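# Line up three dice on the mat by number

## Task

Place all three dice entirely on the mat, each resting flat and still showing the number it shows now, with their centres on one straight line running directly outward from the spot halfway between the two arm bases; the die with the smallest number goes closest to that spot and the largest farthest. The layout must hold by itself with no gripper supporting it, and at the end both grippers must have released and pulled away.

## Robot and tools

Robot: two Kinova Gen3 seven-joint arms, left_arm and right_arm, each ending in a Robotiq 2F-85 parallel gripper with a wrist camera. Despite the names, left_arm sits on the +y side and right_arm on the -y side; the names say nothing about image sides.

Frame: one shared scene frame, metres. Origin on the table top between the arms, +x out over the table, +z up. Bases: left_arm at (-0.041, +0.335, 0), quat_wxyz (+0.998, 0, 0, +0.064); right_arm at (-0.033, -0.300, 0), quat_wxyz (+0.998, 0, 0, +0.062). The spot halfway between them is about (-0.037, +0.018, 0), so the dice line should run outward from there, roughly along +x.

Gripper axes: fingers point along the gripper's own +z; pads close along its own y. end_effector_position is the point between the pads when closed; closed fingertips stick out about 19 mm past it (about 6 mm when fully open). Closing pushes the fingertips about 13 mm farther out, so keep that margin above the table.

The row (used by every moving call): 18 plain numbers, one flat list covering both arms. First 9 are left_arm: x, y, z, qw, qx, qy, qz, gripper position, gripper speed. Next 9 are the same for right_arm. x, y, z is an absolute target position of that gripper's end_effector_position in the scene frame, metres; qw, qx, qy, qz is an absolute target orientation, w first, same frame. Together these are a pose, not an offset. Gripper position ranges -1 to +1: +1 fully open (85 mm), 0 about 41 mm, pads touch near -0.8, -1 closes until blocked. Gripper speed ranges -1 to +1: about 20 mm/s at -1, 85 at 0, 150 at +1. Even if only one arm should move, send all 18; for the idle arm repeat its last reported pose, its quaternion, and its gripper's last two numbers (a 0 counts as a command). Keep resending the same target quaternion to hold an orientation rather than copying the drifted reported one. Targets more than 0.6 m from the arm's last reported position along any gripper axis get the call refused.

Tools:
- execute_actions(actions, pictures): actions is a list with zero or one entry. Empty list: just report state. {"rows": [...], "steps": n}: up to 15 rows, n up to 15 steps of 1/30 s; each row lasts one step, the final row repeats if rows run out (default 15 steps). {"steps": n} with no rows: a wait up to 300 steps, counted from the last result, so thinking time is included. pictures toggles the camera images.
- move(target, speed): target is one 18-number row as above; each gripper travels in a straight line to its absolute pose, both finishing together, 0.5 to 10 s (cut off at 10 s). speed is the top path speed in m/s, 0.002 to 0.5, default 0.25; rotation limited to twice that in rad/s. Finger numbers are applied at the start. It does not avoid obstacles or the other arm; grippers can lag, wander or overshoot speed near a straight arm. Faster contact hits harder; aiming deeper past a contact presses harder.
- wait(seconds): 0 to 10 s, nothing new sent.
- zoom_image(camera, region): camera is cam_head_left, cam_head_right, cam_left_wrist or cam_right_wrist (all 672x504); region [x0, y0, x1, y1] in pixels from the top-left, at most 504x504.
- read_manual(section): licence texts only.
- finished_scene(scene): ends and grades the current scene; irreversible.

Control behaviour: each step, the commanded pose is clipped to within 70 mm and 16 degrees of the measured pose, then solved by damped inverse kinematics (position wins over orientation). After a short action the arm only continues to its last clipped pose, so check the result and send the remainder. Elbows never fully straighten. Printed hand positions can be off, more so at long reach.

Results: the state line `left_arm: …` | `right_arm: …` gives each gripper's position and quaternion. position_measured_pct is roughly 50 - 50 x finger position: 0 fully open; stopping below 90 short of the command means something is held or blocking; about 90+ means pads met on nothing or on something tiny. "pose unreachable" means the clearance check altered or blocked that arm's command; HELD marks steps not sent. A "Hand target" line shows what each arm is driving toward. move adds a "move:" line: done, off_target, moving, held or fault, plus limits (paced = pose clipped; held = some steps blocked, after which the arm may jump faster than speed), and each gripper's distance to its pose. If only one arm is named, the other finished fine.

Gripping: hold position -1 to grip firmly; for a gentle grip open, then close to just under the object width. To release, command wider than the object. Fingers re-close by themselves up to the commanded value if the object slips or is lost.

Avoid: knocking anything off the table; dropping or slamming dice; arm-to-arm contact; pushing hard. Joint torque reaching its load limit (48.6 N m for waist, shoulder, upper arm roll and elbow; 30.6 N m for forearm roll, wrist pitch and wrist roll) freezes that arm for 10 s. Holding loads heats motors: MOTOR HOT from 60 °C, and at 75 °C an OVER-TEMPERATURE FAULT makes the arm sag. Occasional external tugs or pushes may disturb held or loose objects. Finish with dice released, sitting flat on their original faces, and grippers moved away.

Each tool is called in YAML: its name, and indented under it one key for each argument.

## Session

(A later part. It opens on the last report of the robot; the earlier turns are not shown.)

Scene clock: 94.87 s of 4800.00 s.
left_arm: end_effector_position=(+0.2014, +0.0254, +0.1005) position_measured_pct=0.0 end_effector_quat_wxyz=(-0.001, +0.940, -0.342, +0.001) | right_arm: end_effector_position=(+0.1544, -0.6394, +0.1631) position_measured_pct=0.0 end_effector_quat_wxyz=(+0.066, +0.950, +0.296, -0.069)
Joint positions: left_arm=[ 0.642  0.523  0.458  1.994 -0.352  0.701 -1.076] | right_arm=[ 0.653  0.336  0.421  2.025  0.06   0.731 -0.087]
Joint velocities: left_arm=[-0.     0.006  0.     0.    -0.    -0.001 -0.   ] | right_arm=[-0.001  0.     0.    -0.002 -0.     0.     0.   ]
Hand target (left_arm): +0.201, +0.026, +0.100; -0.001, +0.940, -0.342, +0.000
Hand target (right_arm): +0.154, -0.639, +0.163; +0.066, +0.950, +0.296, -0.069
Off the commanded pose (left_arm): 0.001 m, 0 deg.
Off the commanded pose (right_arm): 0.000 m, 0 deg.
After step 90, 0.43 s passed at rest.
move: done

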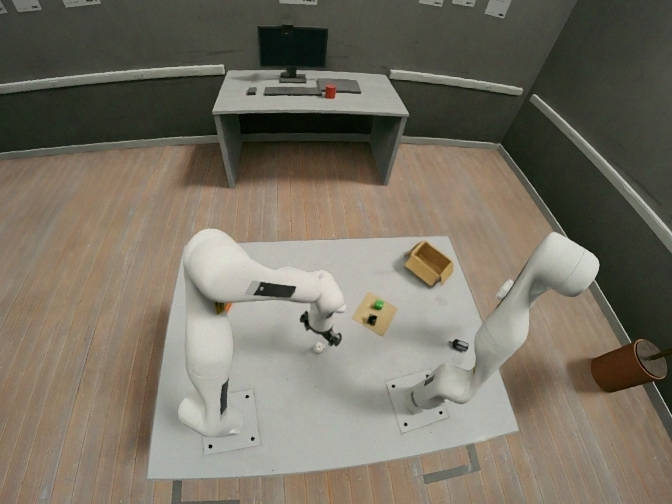

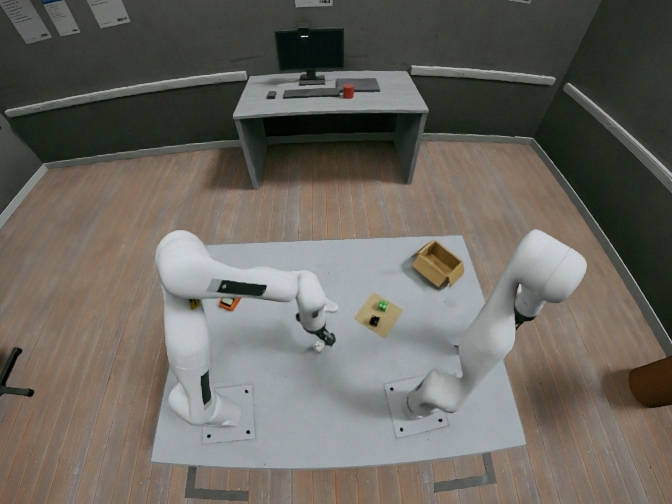

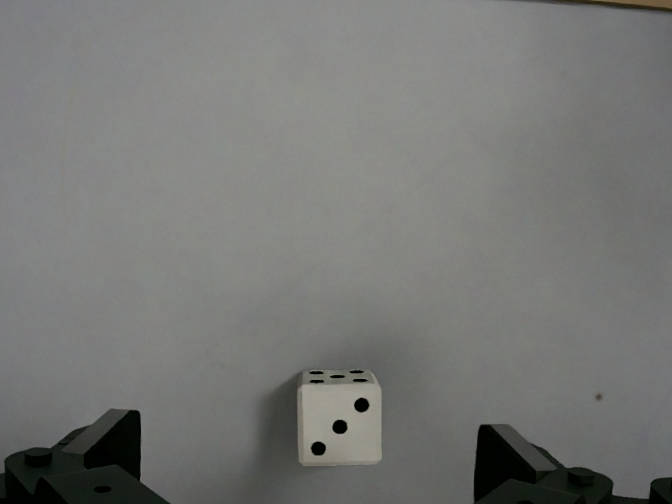

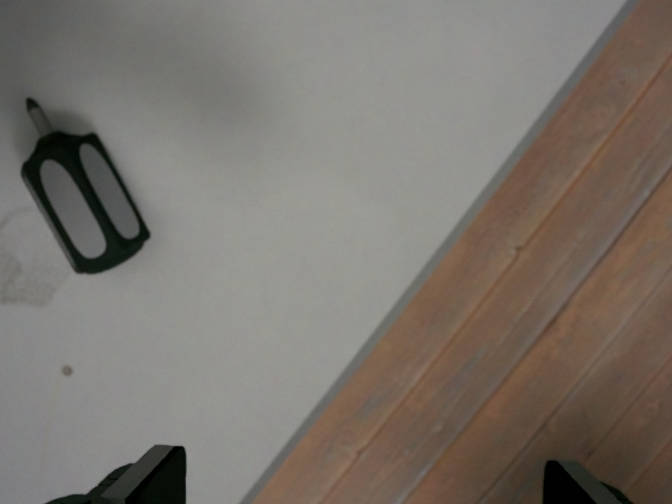

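move:
  target: [0.195,0.018,0.028,0,0.940,-0.342,0,1,0,0.1544,-0.6394,0.1631,0.066,0.95,0.296,-0.069,1,0]
  speed: 0.06

move:
  target: [0.195,0.018,0.028,0,0.940,-0.342,0,-1,0,0.1544,-0.6394,0.1631,0.066,0.95,0.296,-0.069,1,0]

move:
  target: [0.195,0.018,0.12,0,0.940,-0.342,0,-1,0,0.1544,-0.6394,0.1631,0.066,0.95,0.296,-0.069,1,0]
  speed: 0.12

move:
  target: [0.3163,-0.2102,0.11,0,0.959,-0.282,0,-1,0,0.1544,-0.6394,0.1631,0.066,0.95,0.296,-0.069,1,0]
  speed: 0.2

move:
  target: [0.3163,-0.2102,0.031,0,0.959,-0.282,0,-1,0,0.1544,-0.6394,0.1631,0.066,0.95,0.296,-0.069,1,0]
  speed: 0.05

move:
  target: [0.3163,-0.2102,0.031,0,0.959,-0.282,0,0.4,0,0.1544,-0.6394,0.1631,0.066,0.95,0.296,-0.069,1,0]

move:
  target: [0.3163,-0.2102,0.12,0,0.959,-0.282,0,1,0,0.1544,-0.6394,0.1631,0.066,0.95,0.296,-0.069,1,0]
  speed: 0.12

move:
  target: [0.27,-0.18,0.27,0,0.959,-0.282,0,1,0,0.1544,-0.6394,0.1631,0.066,0.95,0.296,-0.069,1,0]
  speed: 0.2

Scene clock: 104.10 s of 4800.00 s.
left_arm: end_effector_position=(+0.1955, +0.0182, +0.0284) position_measured_pct=0.0 end_effector_quat_wxyz=(-0.000, +0.940, -0.342, +0.000) | right_arm: end_effector_position=(+0.1544, -0.6394, +0.1631) position_measured_pct=0.0 end_effector_quat_wxyz=(+0.066, +0.950, +0.296, -0.069)
Joint positions: left_arm=[ 0.753  0.676  0.342  2.038 -0.456  0.499 -0.965] | right_arm=[ 0.653  0.336  0.421  2.025  0.06   0.731 -0.087]
Joint velocities: left_arm=[ 0.004  0.005  0.001  0.    -0.001  0.     0.001] | right_arm=[-0.001 -0.    -0.001 -0.    -0.    -0.    -0.   ]
Hand target (left_arm): +0.195, +0.018, +0.028; -0.000, +0.940, -0.342, +0.000
Hand target (right_arm): +0.154, -0.639, +0.163; +0.066, +0.950, +0.296, -0.069
Off the commanded pose (left_arm): 0.001 m, 0 deg.
Off the commanded pose (right_arm): 0.000 m, 0 deg.
After step 90, 4.73 s passed at rest.
move: done

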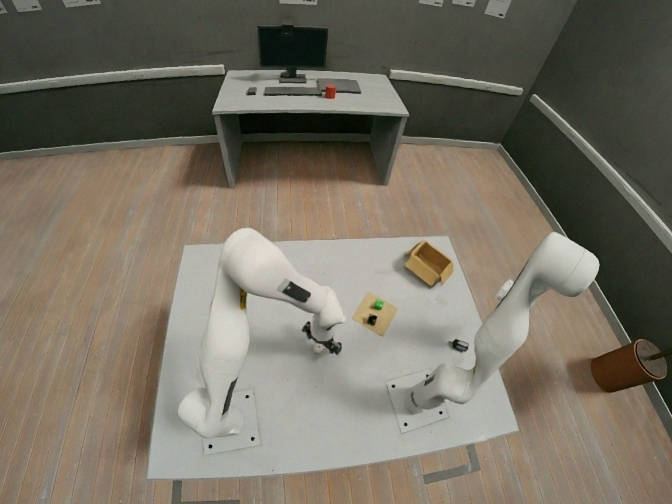

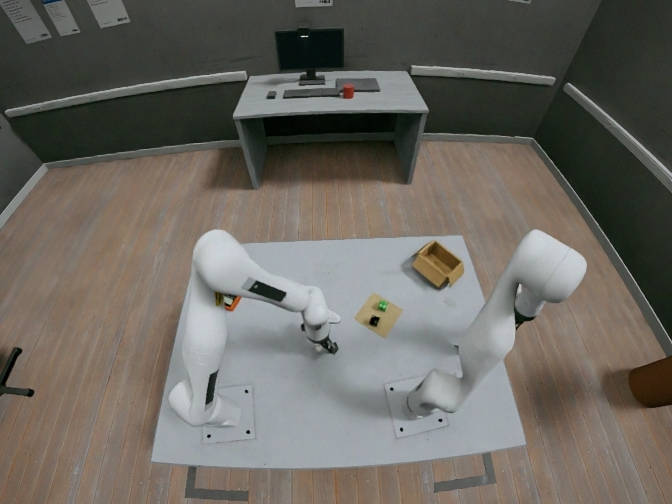

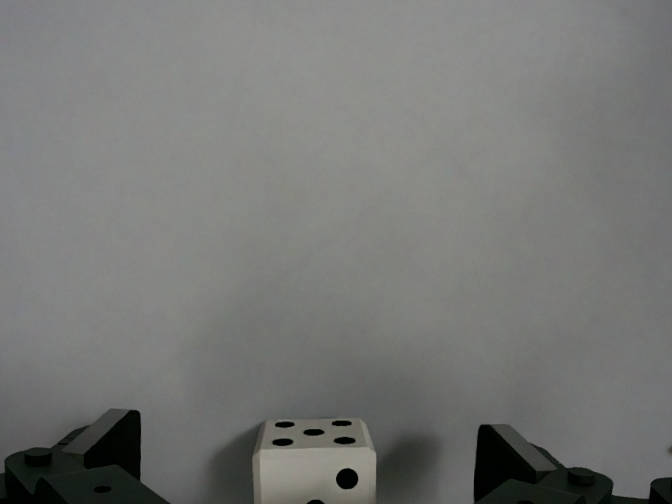

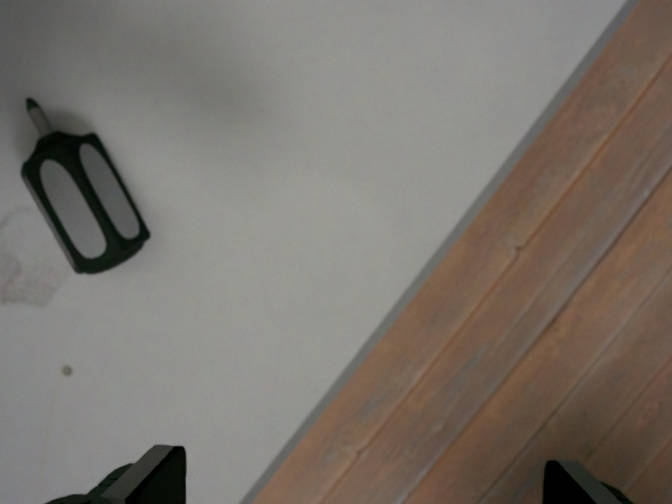

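Scene clock: 105.13 s of 4800.00 s.
left_arm: end_effector_position=(+0.1950, +0.0179, +0.0286) position_measured_pct=65.1 end_effector_quat_wxyz=(-0.000, +0.940, -0.342, +0.000) | right_arm: end_effector_position=(+0.1544, -0.6394, +0.1631) position_measured_pct=0.0 end_effector_quat_wxyz=(+0.066, +0.950, +0.296, -0.069)
Joint positions: left_arm=[ 0.753  0.676  0.343  2.039 -0.456  0.5   -0.965] | right_arm=[ 0.653  0.336  0.421  2.025  0.06   0.731 -0.087]
Joint velocities: left_arm=[ 0.001  0.     0.     0.     0.001 -0.    -0.   ] | right_arm=[-0.001  0.     0.    -0.     0.    -0.     0.001]
Hand target (left_arm): +0.195, +0.018, +0.028; -0.000, +0.940, -0.342, +0.000
Hand target (right_arm): +0.154, -0.639, +0.163; +0.066, +0.950, +0.296, -0.069
Off the commanded pose (left_arm): 0.001 m, 0 deg.
Off the commanded pose (right_arm): 0.000 m, 0 deg.
move: done

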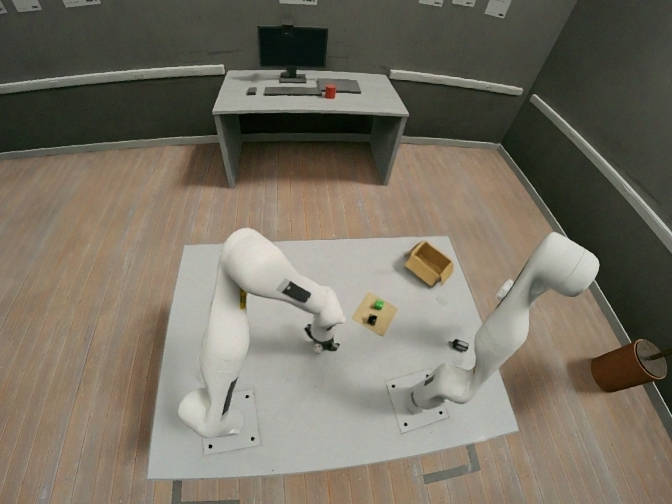

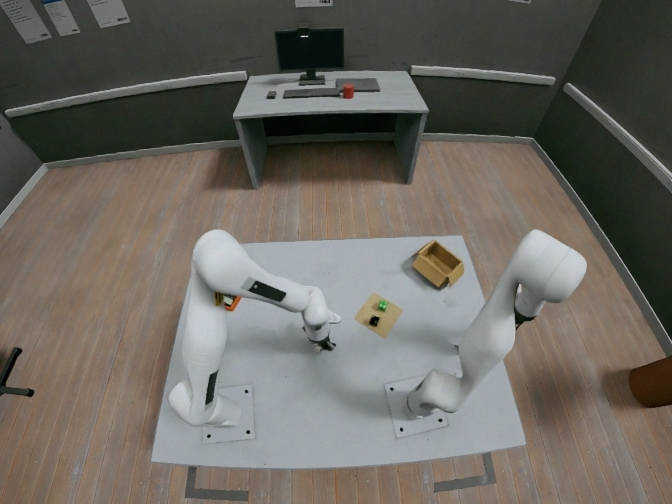

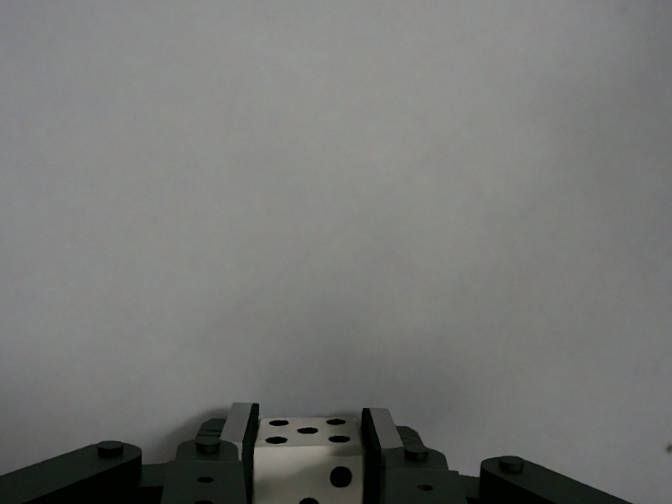

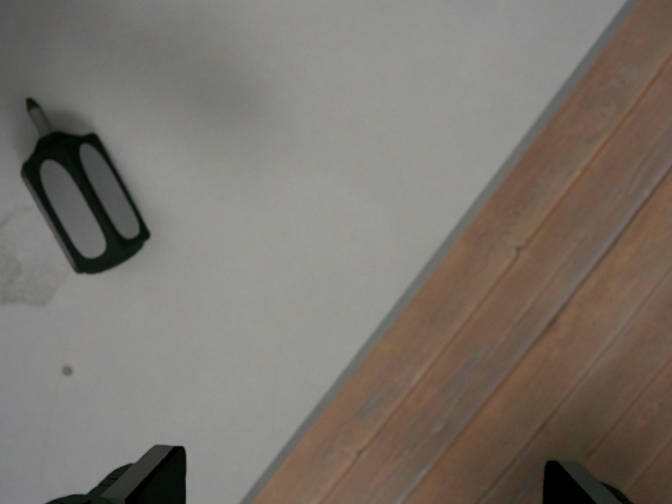

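Scene clock: 106.20 s of 4800.00 s.
left_arm: end_effector_position=(+0.1944, +0.0178, +0.1195) position_measured_pct=65.1 end_effector_quat_wxyz=(+0.000, +0.940, -0.342, -0.001) | right_arm: end_effector_position=(+0.1544, -0.6394, +0.1631) position_measured_pct=0.0 end_effector_quat_wxyz=(+0.066, +0.950, +0.296, -0.069)
Joint positions: left_arm=[ 0.648  0.491  0.48   1.966 -0.32   0.76  -1.082] | right_arm=[ 0.653  0.336  0.421  2.025  0.06   0.731 -0.087]
Joint velocities: left_arm=[-0.005 -0.006 -0.001 -0.001  0.001 -0.001 -0.002] | right_arm=[-0.001 -0.001  0.     0.001 -0.001 -0.     0.002]
Hand target (left_arm): +0.195, +0.018, +0.120; +0.000, +0.940, -0.342, -0.000
Hand target (right_arm): +0.154, -0.639, +0.163; +0.066, +0.950, +0.296, -0.069
Off the commanded pose (left_arm): 0.001 m, 0 deg.
Off the commanded pose (right_arm): 0.000 m, 0 deg.
move: done

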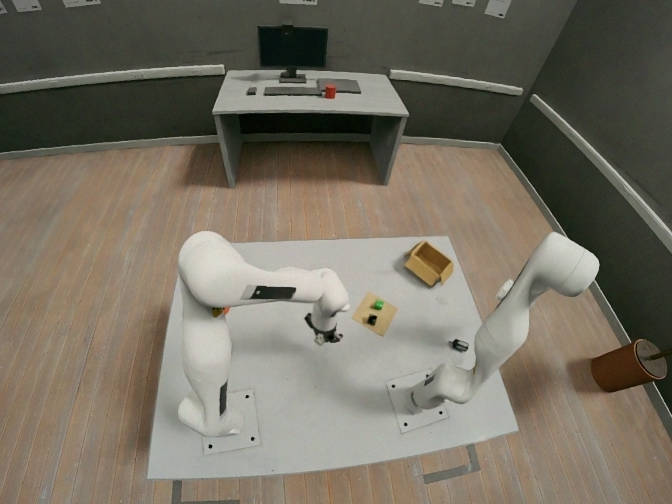

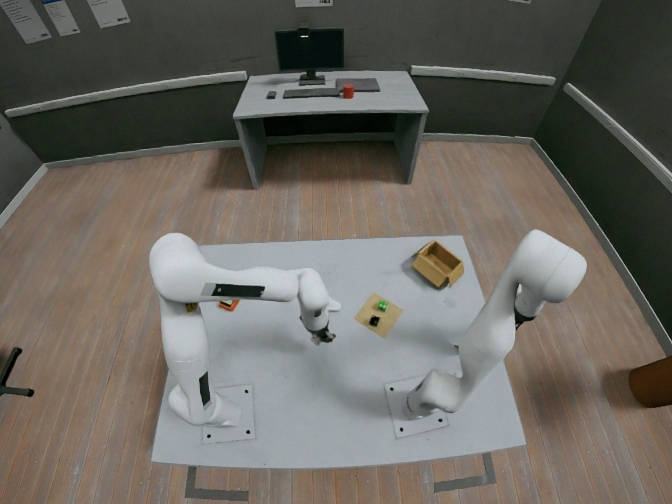

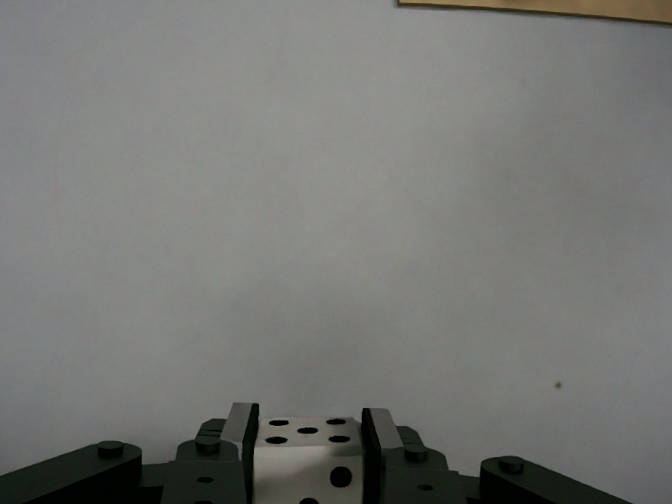

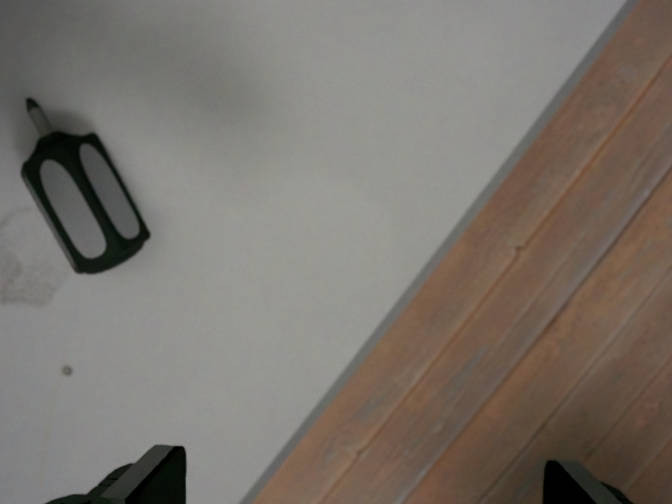

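Scene clock: 108.00 s of 4800.00 s.
left_arm: end_effector_position=(+0.3173, -0.2103, +0.1110) position_measured_pct=65.1 end_effector_quat_wxyz=(+0.001, +0.959, -0.283, +0.000) | right_arm: end_effector_position=(+0.1544, -0.6394, +0.1631) position_measured_pct=0.0 end_effector_quat_wxyz=(+0.066, +0.950, +0.296, -0.069)
Joint positions: left_arm=[ 0.926  1.018  0.416  0.895 -0.366  1.287 -1.011] | right_arm=[ 0.653  0.336  0.421  2.025  0.06   0.731 -0.087]
Joint velocities: left_arm=[ 0.007  0.014  0.001 -0.007  0.001  0.     0.   ] | right_arm=[ 0.001  0.    -0.    -0.001  0.002 -0.     0.   ]
Hand target (left_arm): +0.317, -0.210, +0.110; +0.000, +0.959, -0.283, -0.000
Hand target (right_arm): +0.154, -0.639, +0.163; +0.066, +0.950, +0.296, -0.069
Off the commanded pose (left_arm): 0.001 m, 0 deg.
Off the commanded pose (right_arm): 0.000 m, 0 deg.
move: done

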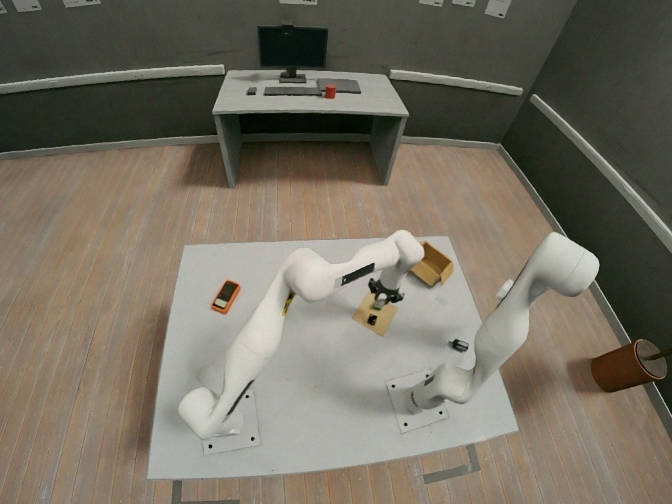

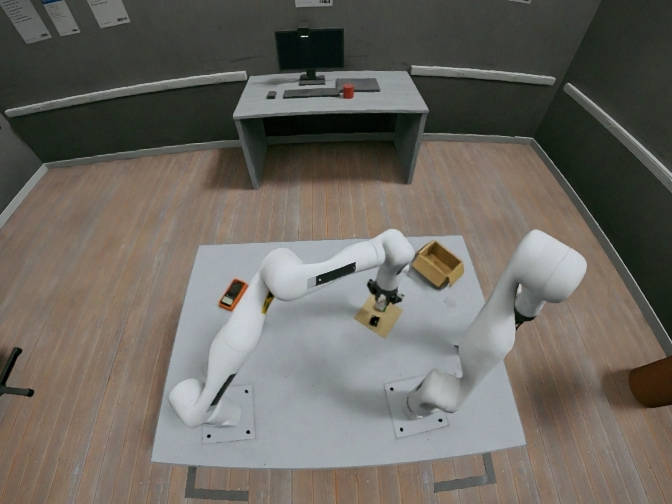

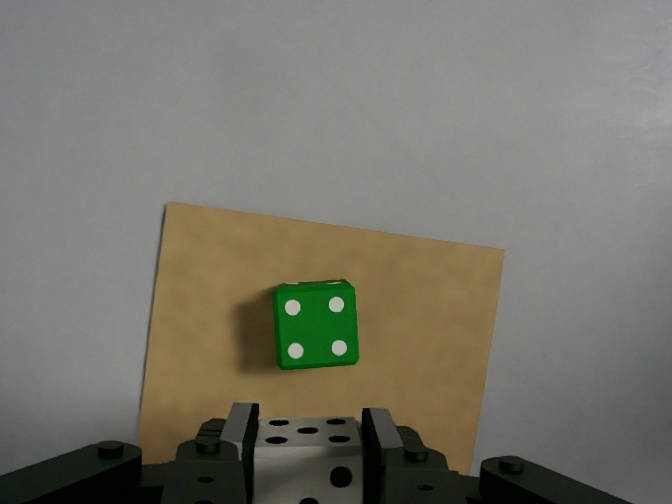

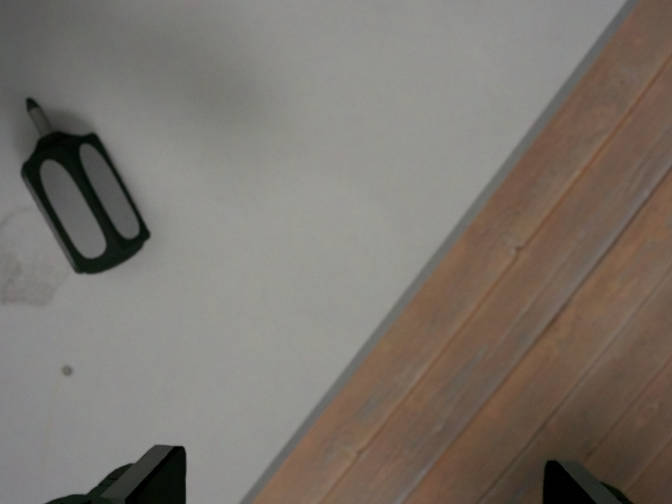

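Scene clock: 109.83 s of 4800.00 s.
left_arm: end_effector_position=(+0.3169, -0.2107, +0.0335) position_measured_pct=65.1 end_effector_quat_wxyz=(+0.001, +0.959, -0.282, +0.001) | right_arm: end_effector_position=(+0.1544, -0.6394, +0.1631) position_measured_pct=0.0 end_effector_quat_wxyz=(+0.066, +0.950, +0.296, -0.069)
Joint positions: left_arm=[ 0.928  1.104  0.392  0.969 -0.388  1.129 -0.986] | right_arm=[ 0.653  0.336  0.421  2.025  0.06   0.731 -0.087]
Joint velocities: left_arm=[ 0.    -0.001  0.001 -0.    -0.001 -0.    -0.001] | right_arm=[ 0.001  0.     0.001  0.001 -0.    -0.    -0.001]
Hand target (left_arm): +0.316, -0.210, +0.031; -0.000, +0.959, -0.282, +0.000
Hand target (right_arm): +0.154, -0.639, +0.163; +0.066, +0.950, +0.296, -0.069
Off the commanded pose (left_arm): 0.003 m, 0 deg.
Off the commanded pose (right_arm): 0.000 m, 0 deg.
move: done

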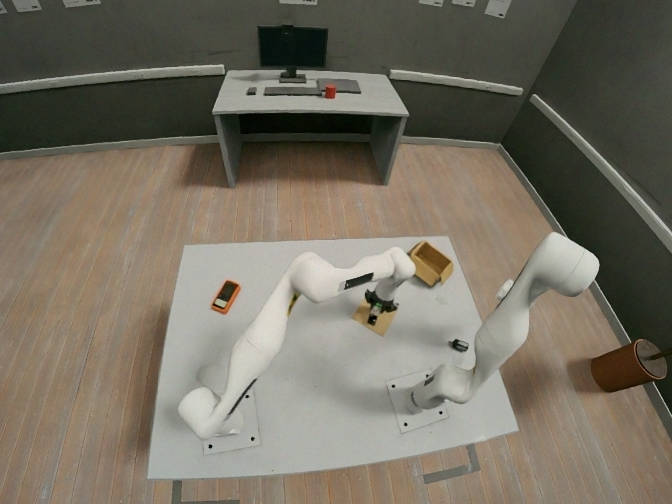

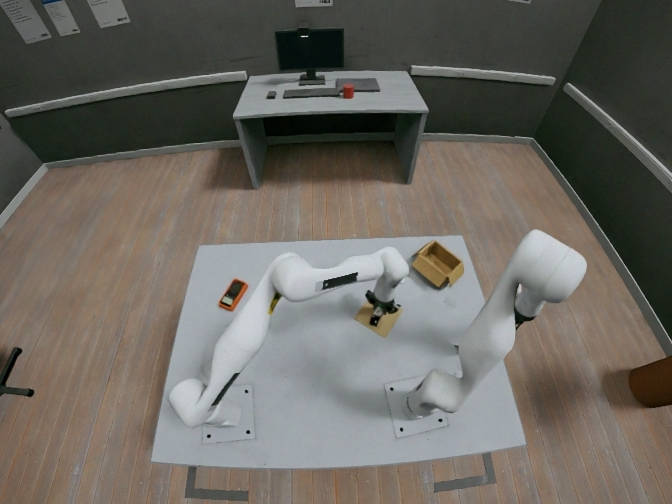

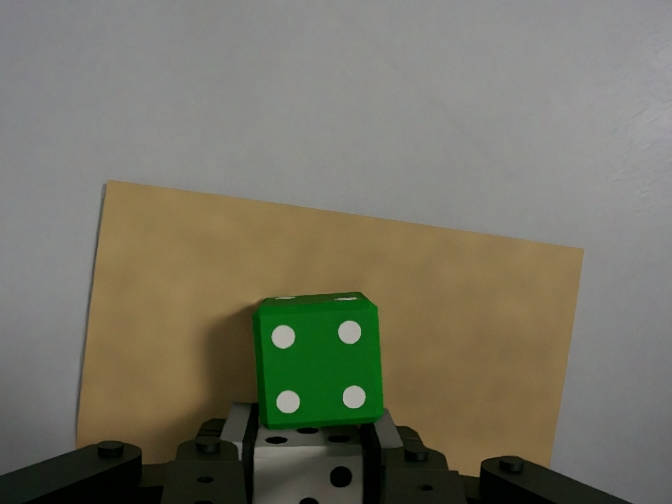

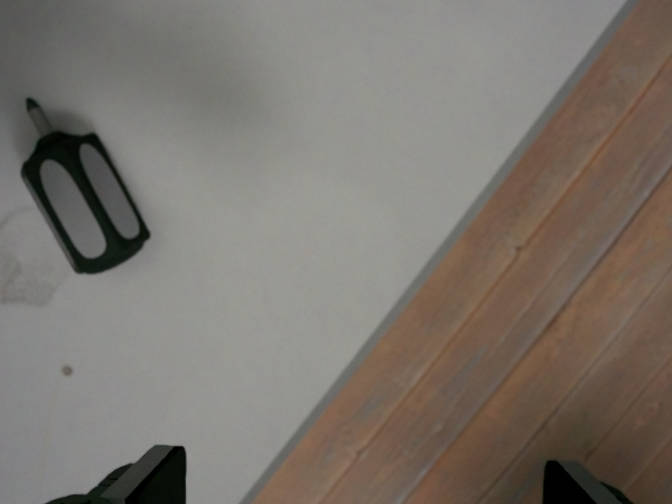

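Scene clock: 110.60 s of 4800.00 s.
left_arm: end_effector_position=(+0.3163, -0.2102, +0.0310) position_measured_pct=29.8 end_effector_quat_wxyz=(+0.000, +0.959, -0.282, +0.000) | right_arm: end_effector_position=(+0.1544, -0.6394, +0.1631) position_measured_pct=0.0 end_effector_quat_wxyz=(+0.066, +0.950, +0.296, -0.069)
Joint positions: left_arm=[ 0.928  1.108  0.392  0.969 -0.388  1.127 -0.986] | right_arm=[ 0.653  0.336  0.421  2.025  0.06   0.731 -0.087]
Joint velocities: left_arm=[ 0.    -0.     0.001 -0.002  0.001  0.001  0.   ] | right_arm=[ 0.     0.     0.     0.002 -0.    -0.    -0.   ]
Hand target (left_arm): +0.316, -0.210, +0.031; +0.000, +0.959, -0.282, -0.000
Hand target (right_arm): +0.154, -0.639, +0.163; +0.066, +0.950, +0.296, -0.069
Off the commanded pose (left_arm): 0.000 m, 0 deg.
Off the commanded pose (right_arm): 0.000 m, 0 deg.
move: done

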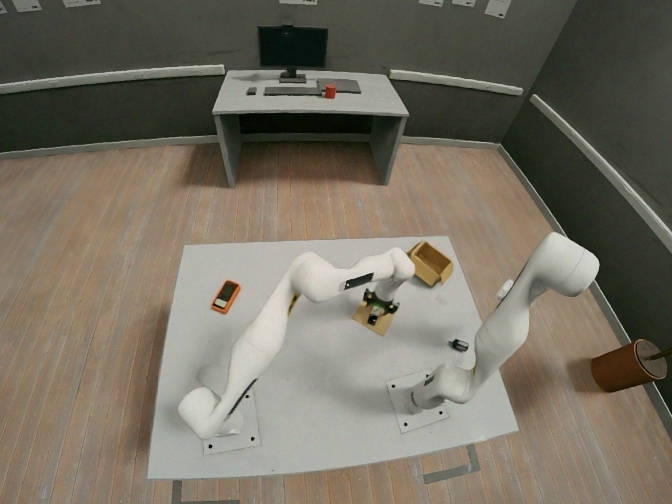

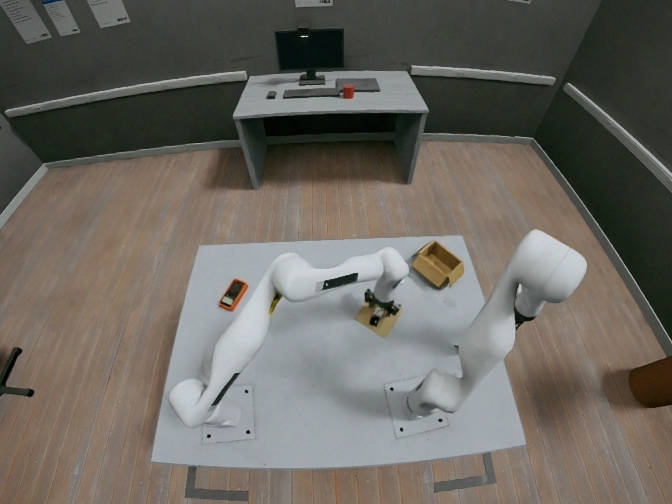

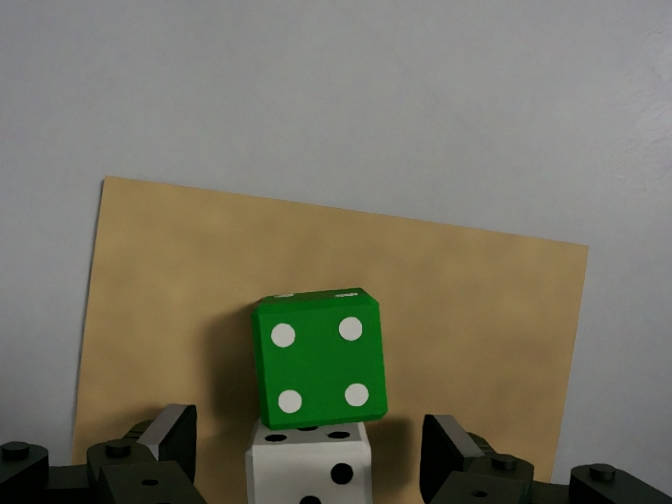

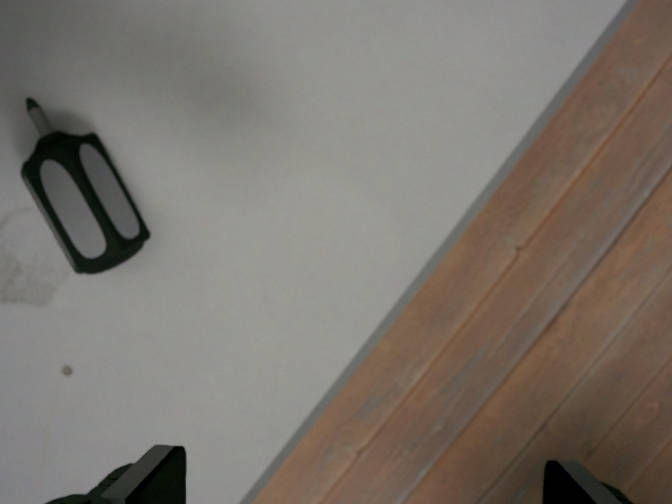

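Scene clock: 111.63 s of 4800.00 s.
left_arm: end_effector_position=(+0.3163, -0.2103, +0.1199) position_measured_pct=0.0 end_effector_quat_wxyz=(+0.000, +0.959, -0.282, -0.000) | right_arm: end_effector_position=(+0.1544, -0.6394, +0.1631) position_measured_pct=0.0 end_effector_quat_wxyz=(+0.066, +0.950, +0.296, -0.069)
Joint positions: left_arm=[ 0.929  1.01   0.417  0.883 -0.363  1.307 -1.011] | right_arm=[ 0.653  0.336  0.421  2.025  0.06   0.731 -0.087]
Joint velocities: left_arm=[ 0.     0.     0.002 -0.     0.002 -0.    -0.   ] | right_arm=[-0.001 -0.001  0.001  0.001  0.002 -0.    -0.001]
Hand target (left_arm): +0.316, -0.210, +0.120; +0.000, +0.959, -0.282, -0.000
Hand target (right_arm): +0.154, -0.639, +0.163; +0.066, +0.950, +0.296, -0.069
Off the commanded pose (left_arm): 0.000 m, 0 deg.
Off the commanded pose (right_arm): 0.000 m, 0 deg.
move: done

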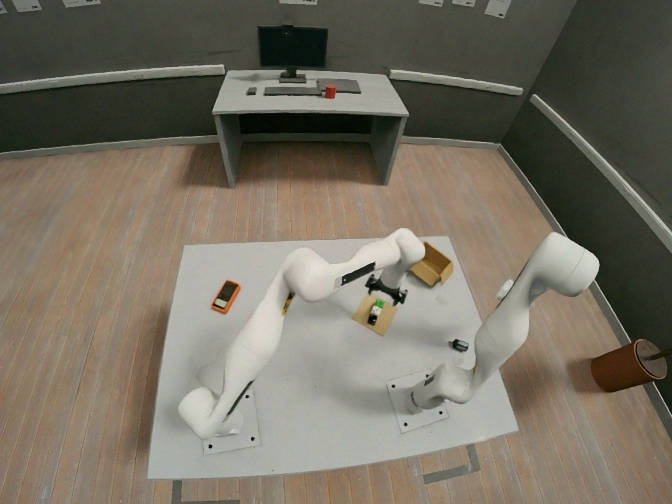

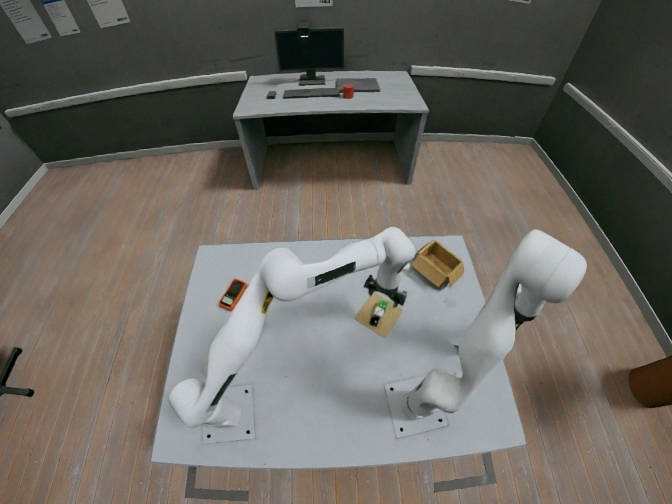

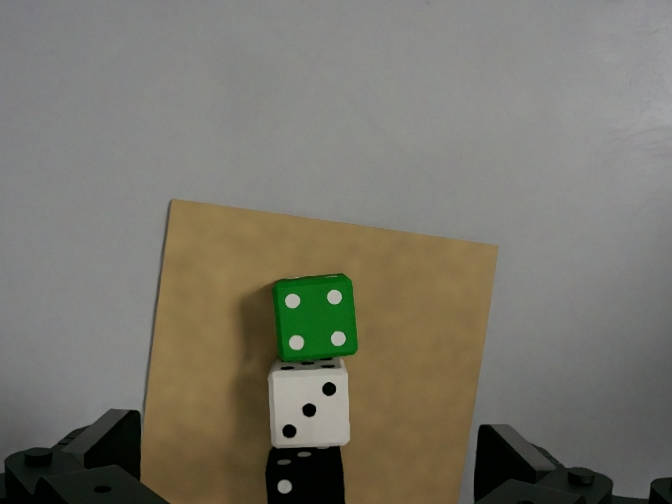

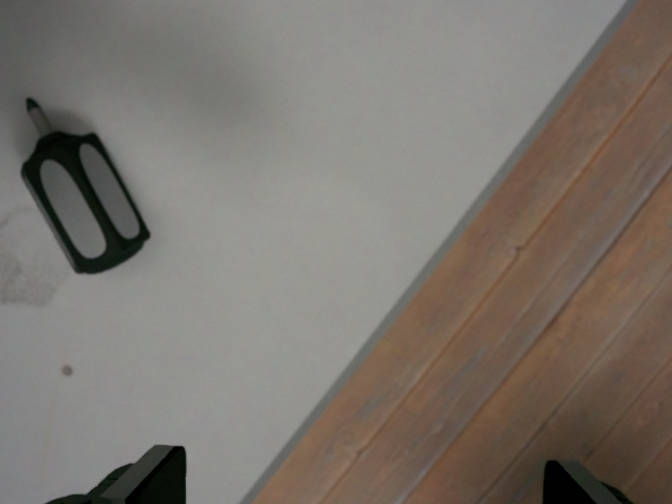

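Scene clock: 112.77 s of 4800.00 s.
left_arm: end_effector_position=(+0.2699, -0.1801, +0.2697) position_measured_pct=0.0 end_effector_quat_wxyz=(-0.000, +0.959, -0.282, -0.000) | right_arm: end_effector_position=(+0.1544, -0.6394, +0.1631) position_measured_pct=0.0 end_effector_quat_wxyz=(+0.066, +0.950, +0.296, -0.069)
Joint positions: left_arm=[ 0.938  0.78   0.456  0.867 -0.315  1.549 -0.99 ] | right_arm=[ 0.653  0.336  0.421  2.025  0.06   0.731 -0.087]
Joint velocities: left_arm=[ 0.001 -0.003 -0.     0.    -0.    -0.     0.   ] | right_arm=[-0.001  0.     0.    -0.001  0.003 -0.     0.   ]
Hand target (left_arm): +0.270, -0.180, +0.270; -0.000, +0.959, -0.282, +0.000
Hand target (right_arm): +0.154, -0.639, +0.163; +0.066, +0.950, +0.296, -0.069
Off the commanded pose (left_arm): 0.000 m, 0 deg.
Off the commanded pose (right_arm): 0.000 m, 0 deg.
move: done

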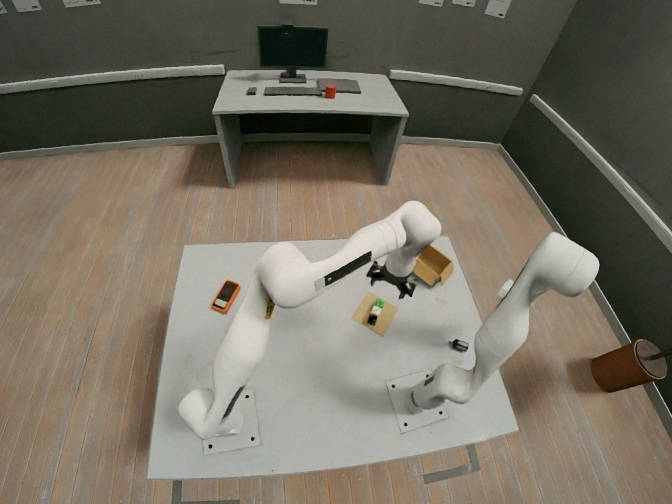

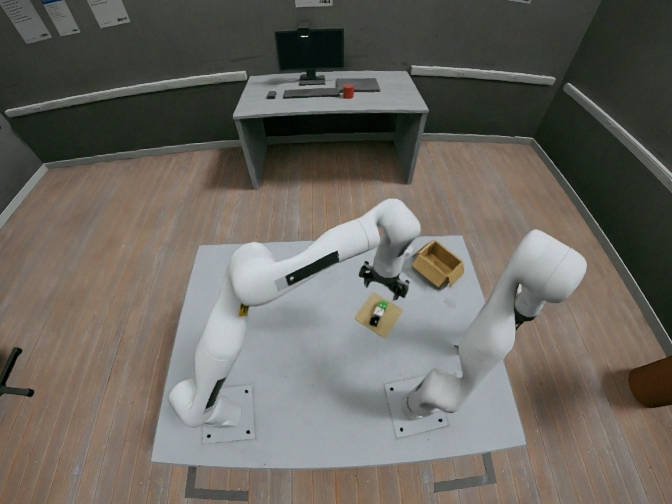

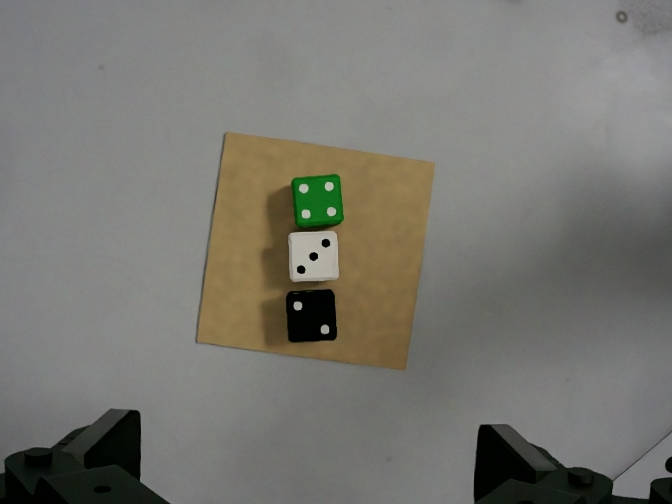

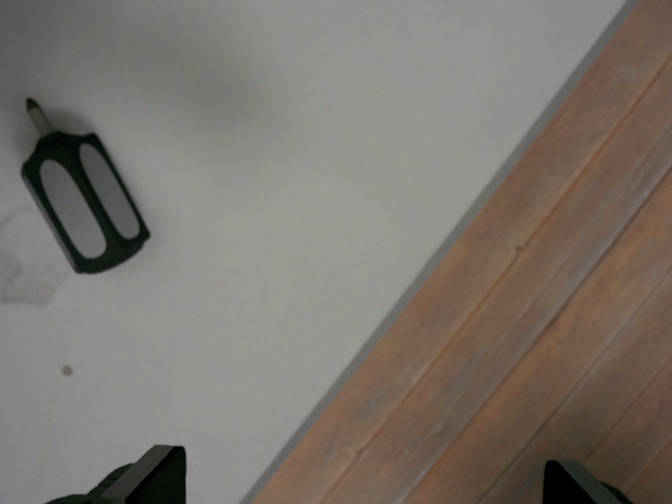

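finished_scene:
  scene: 1

The scene is finished: the task was done.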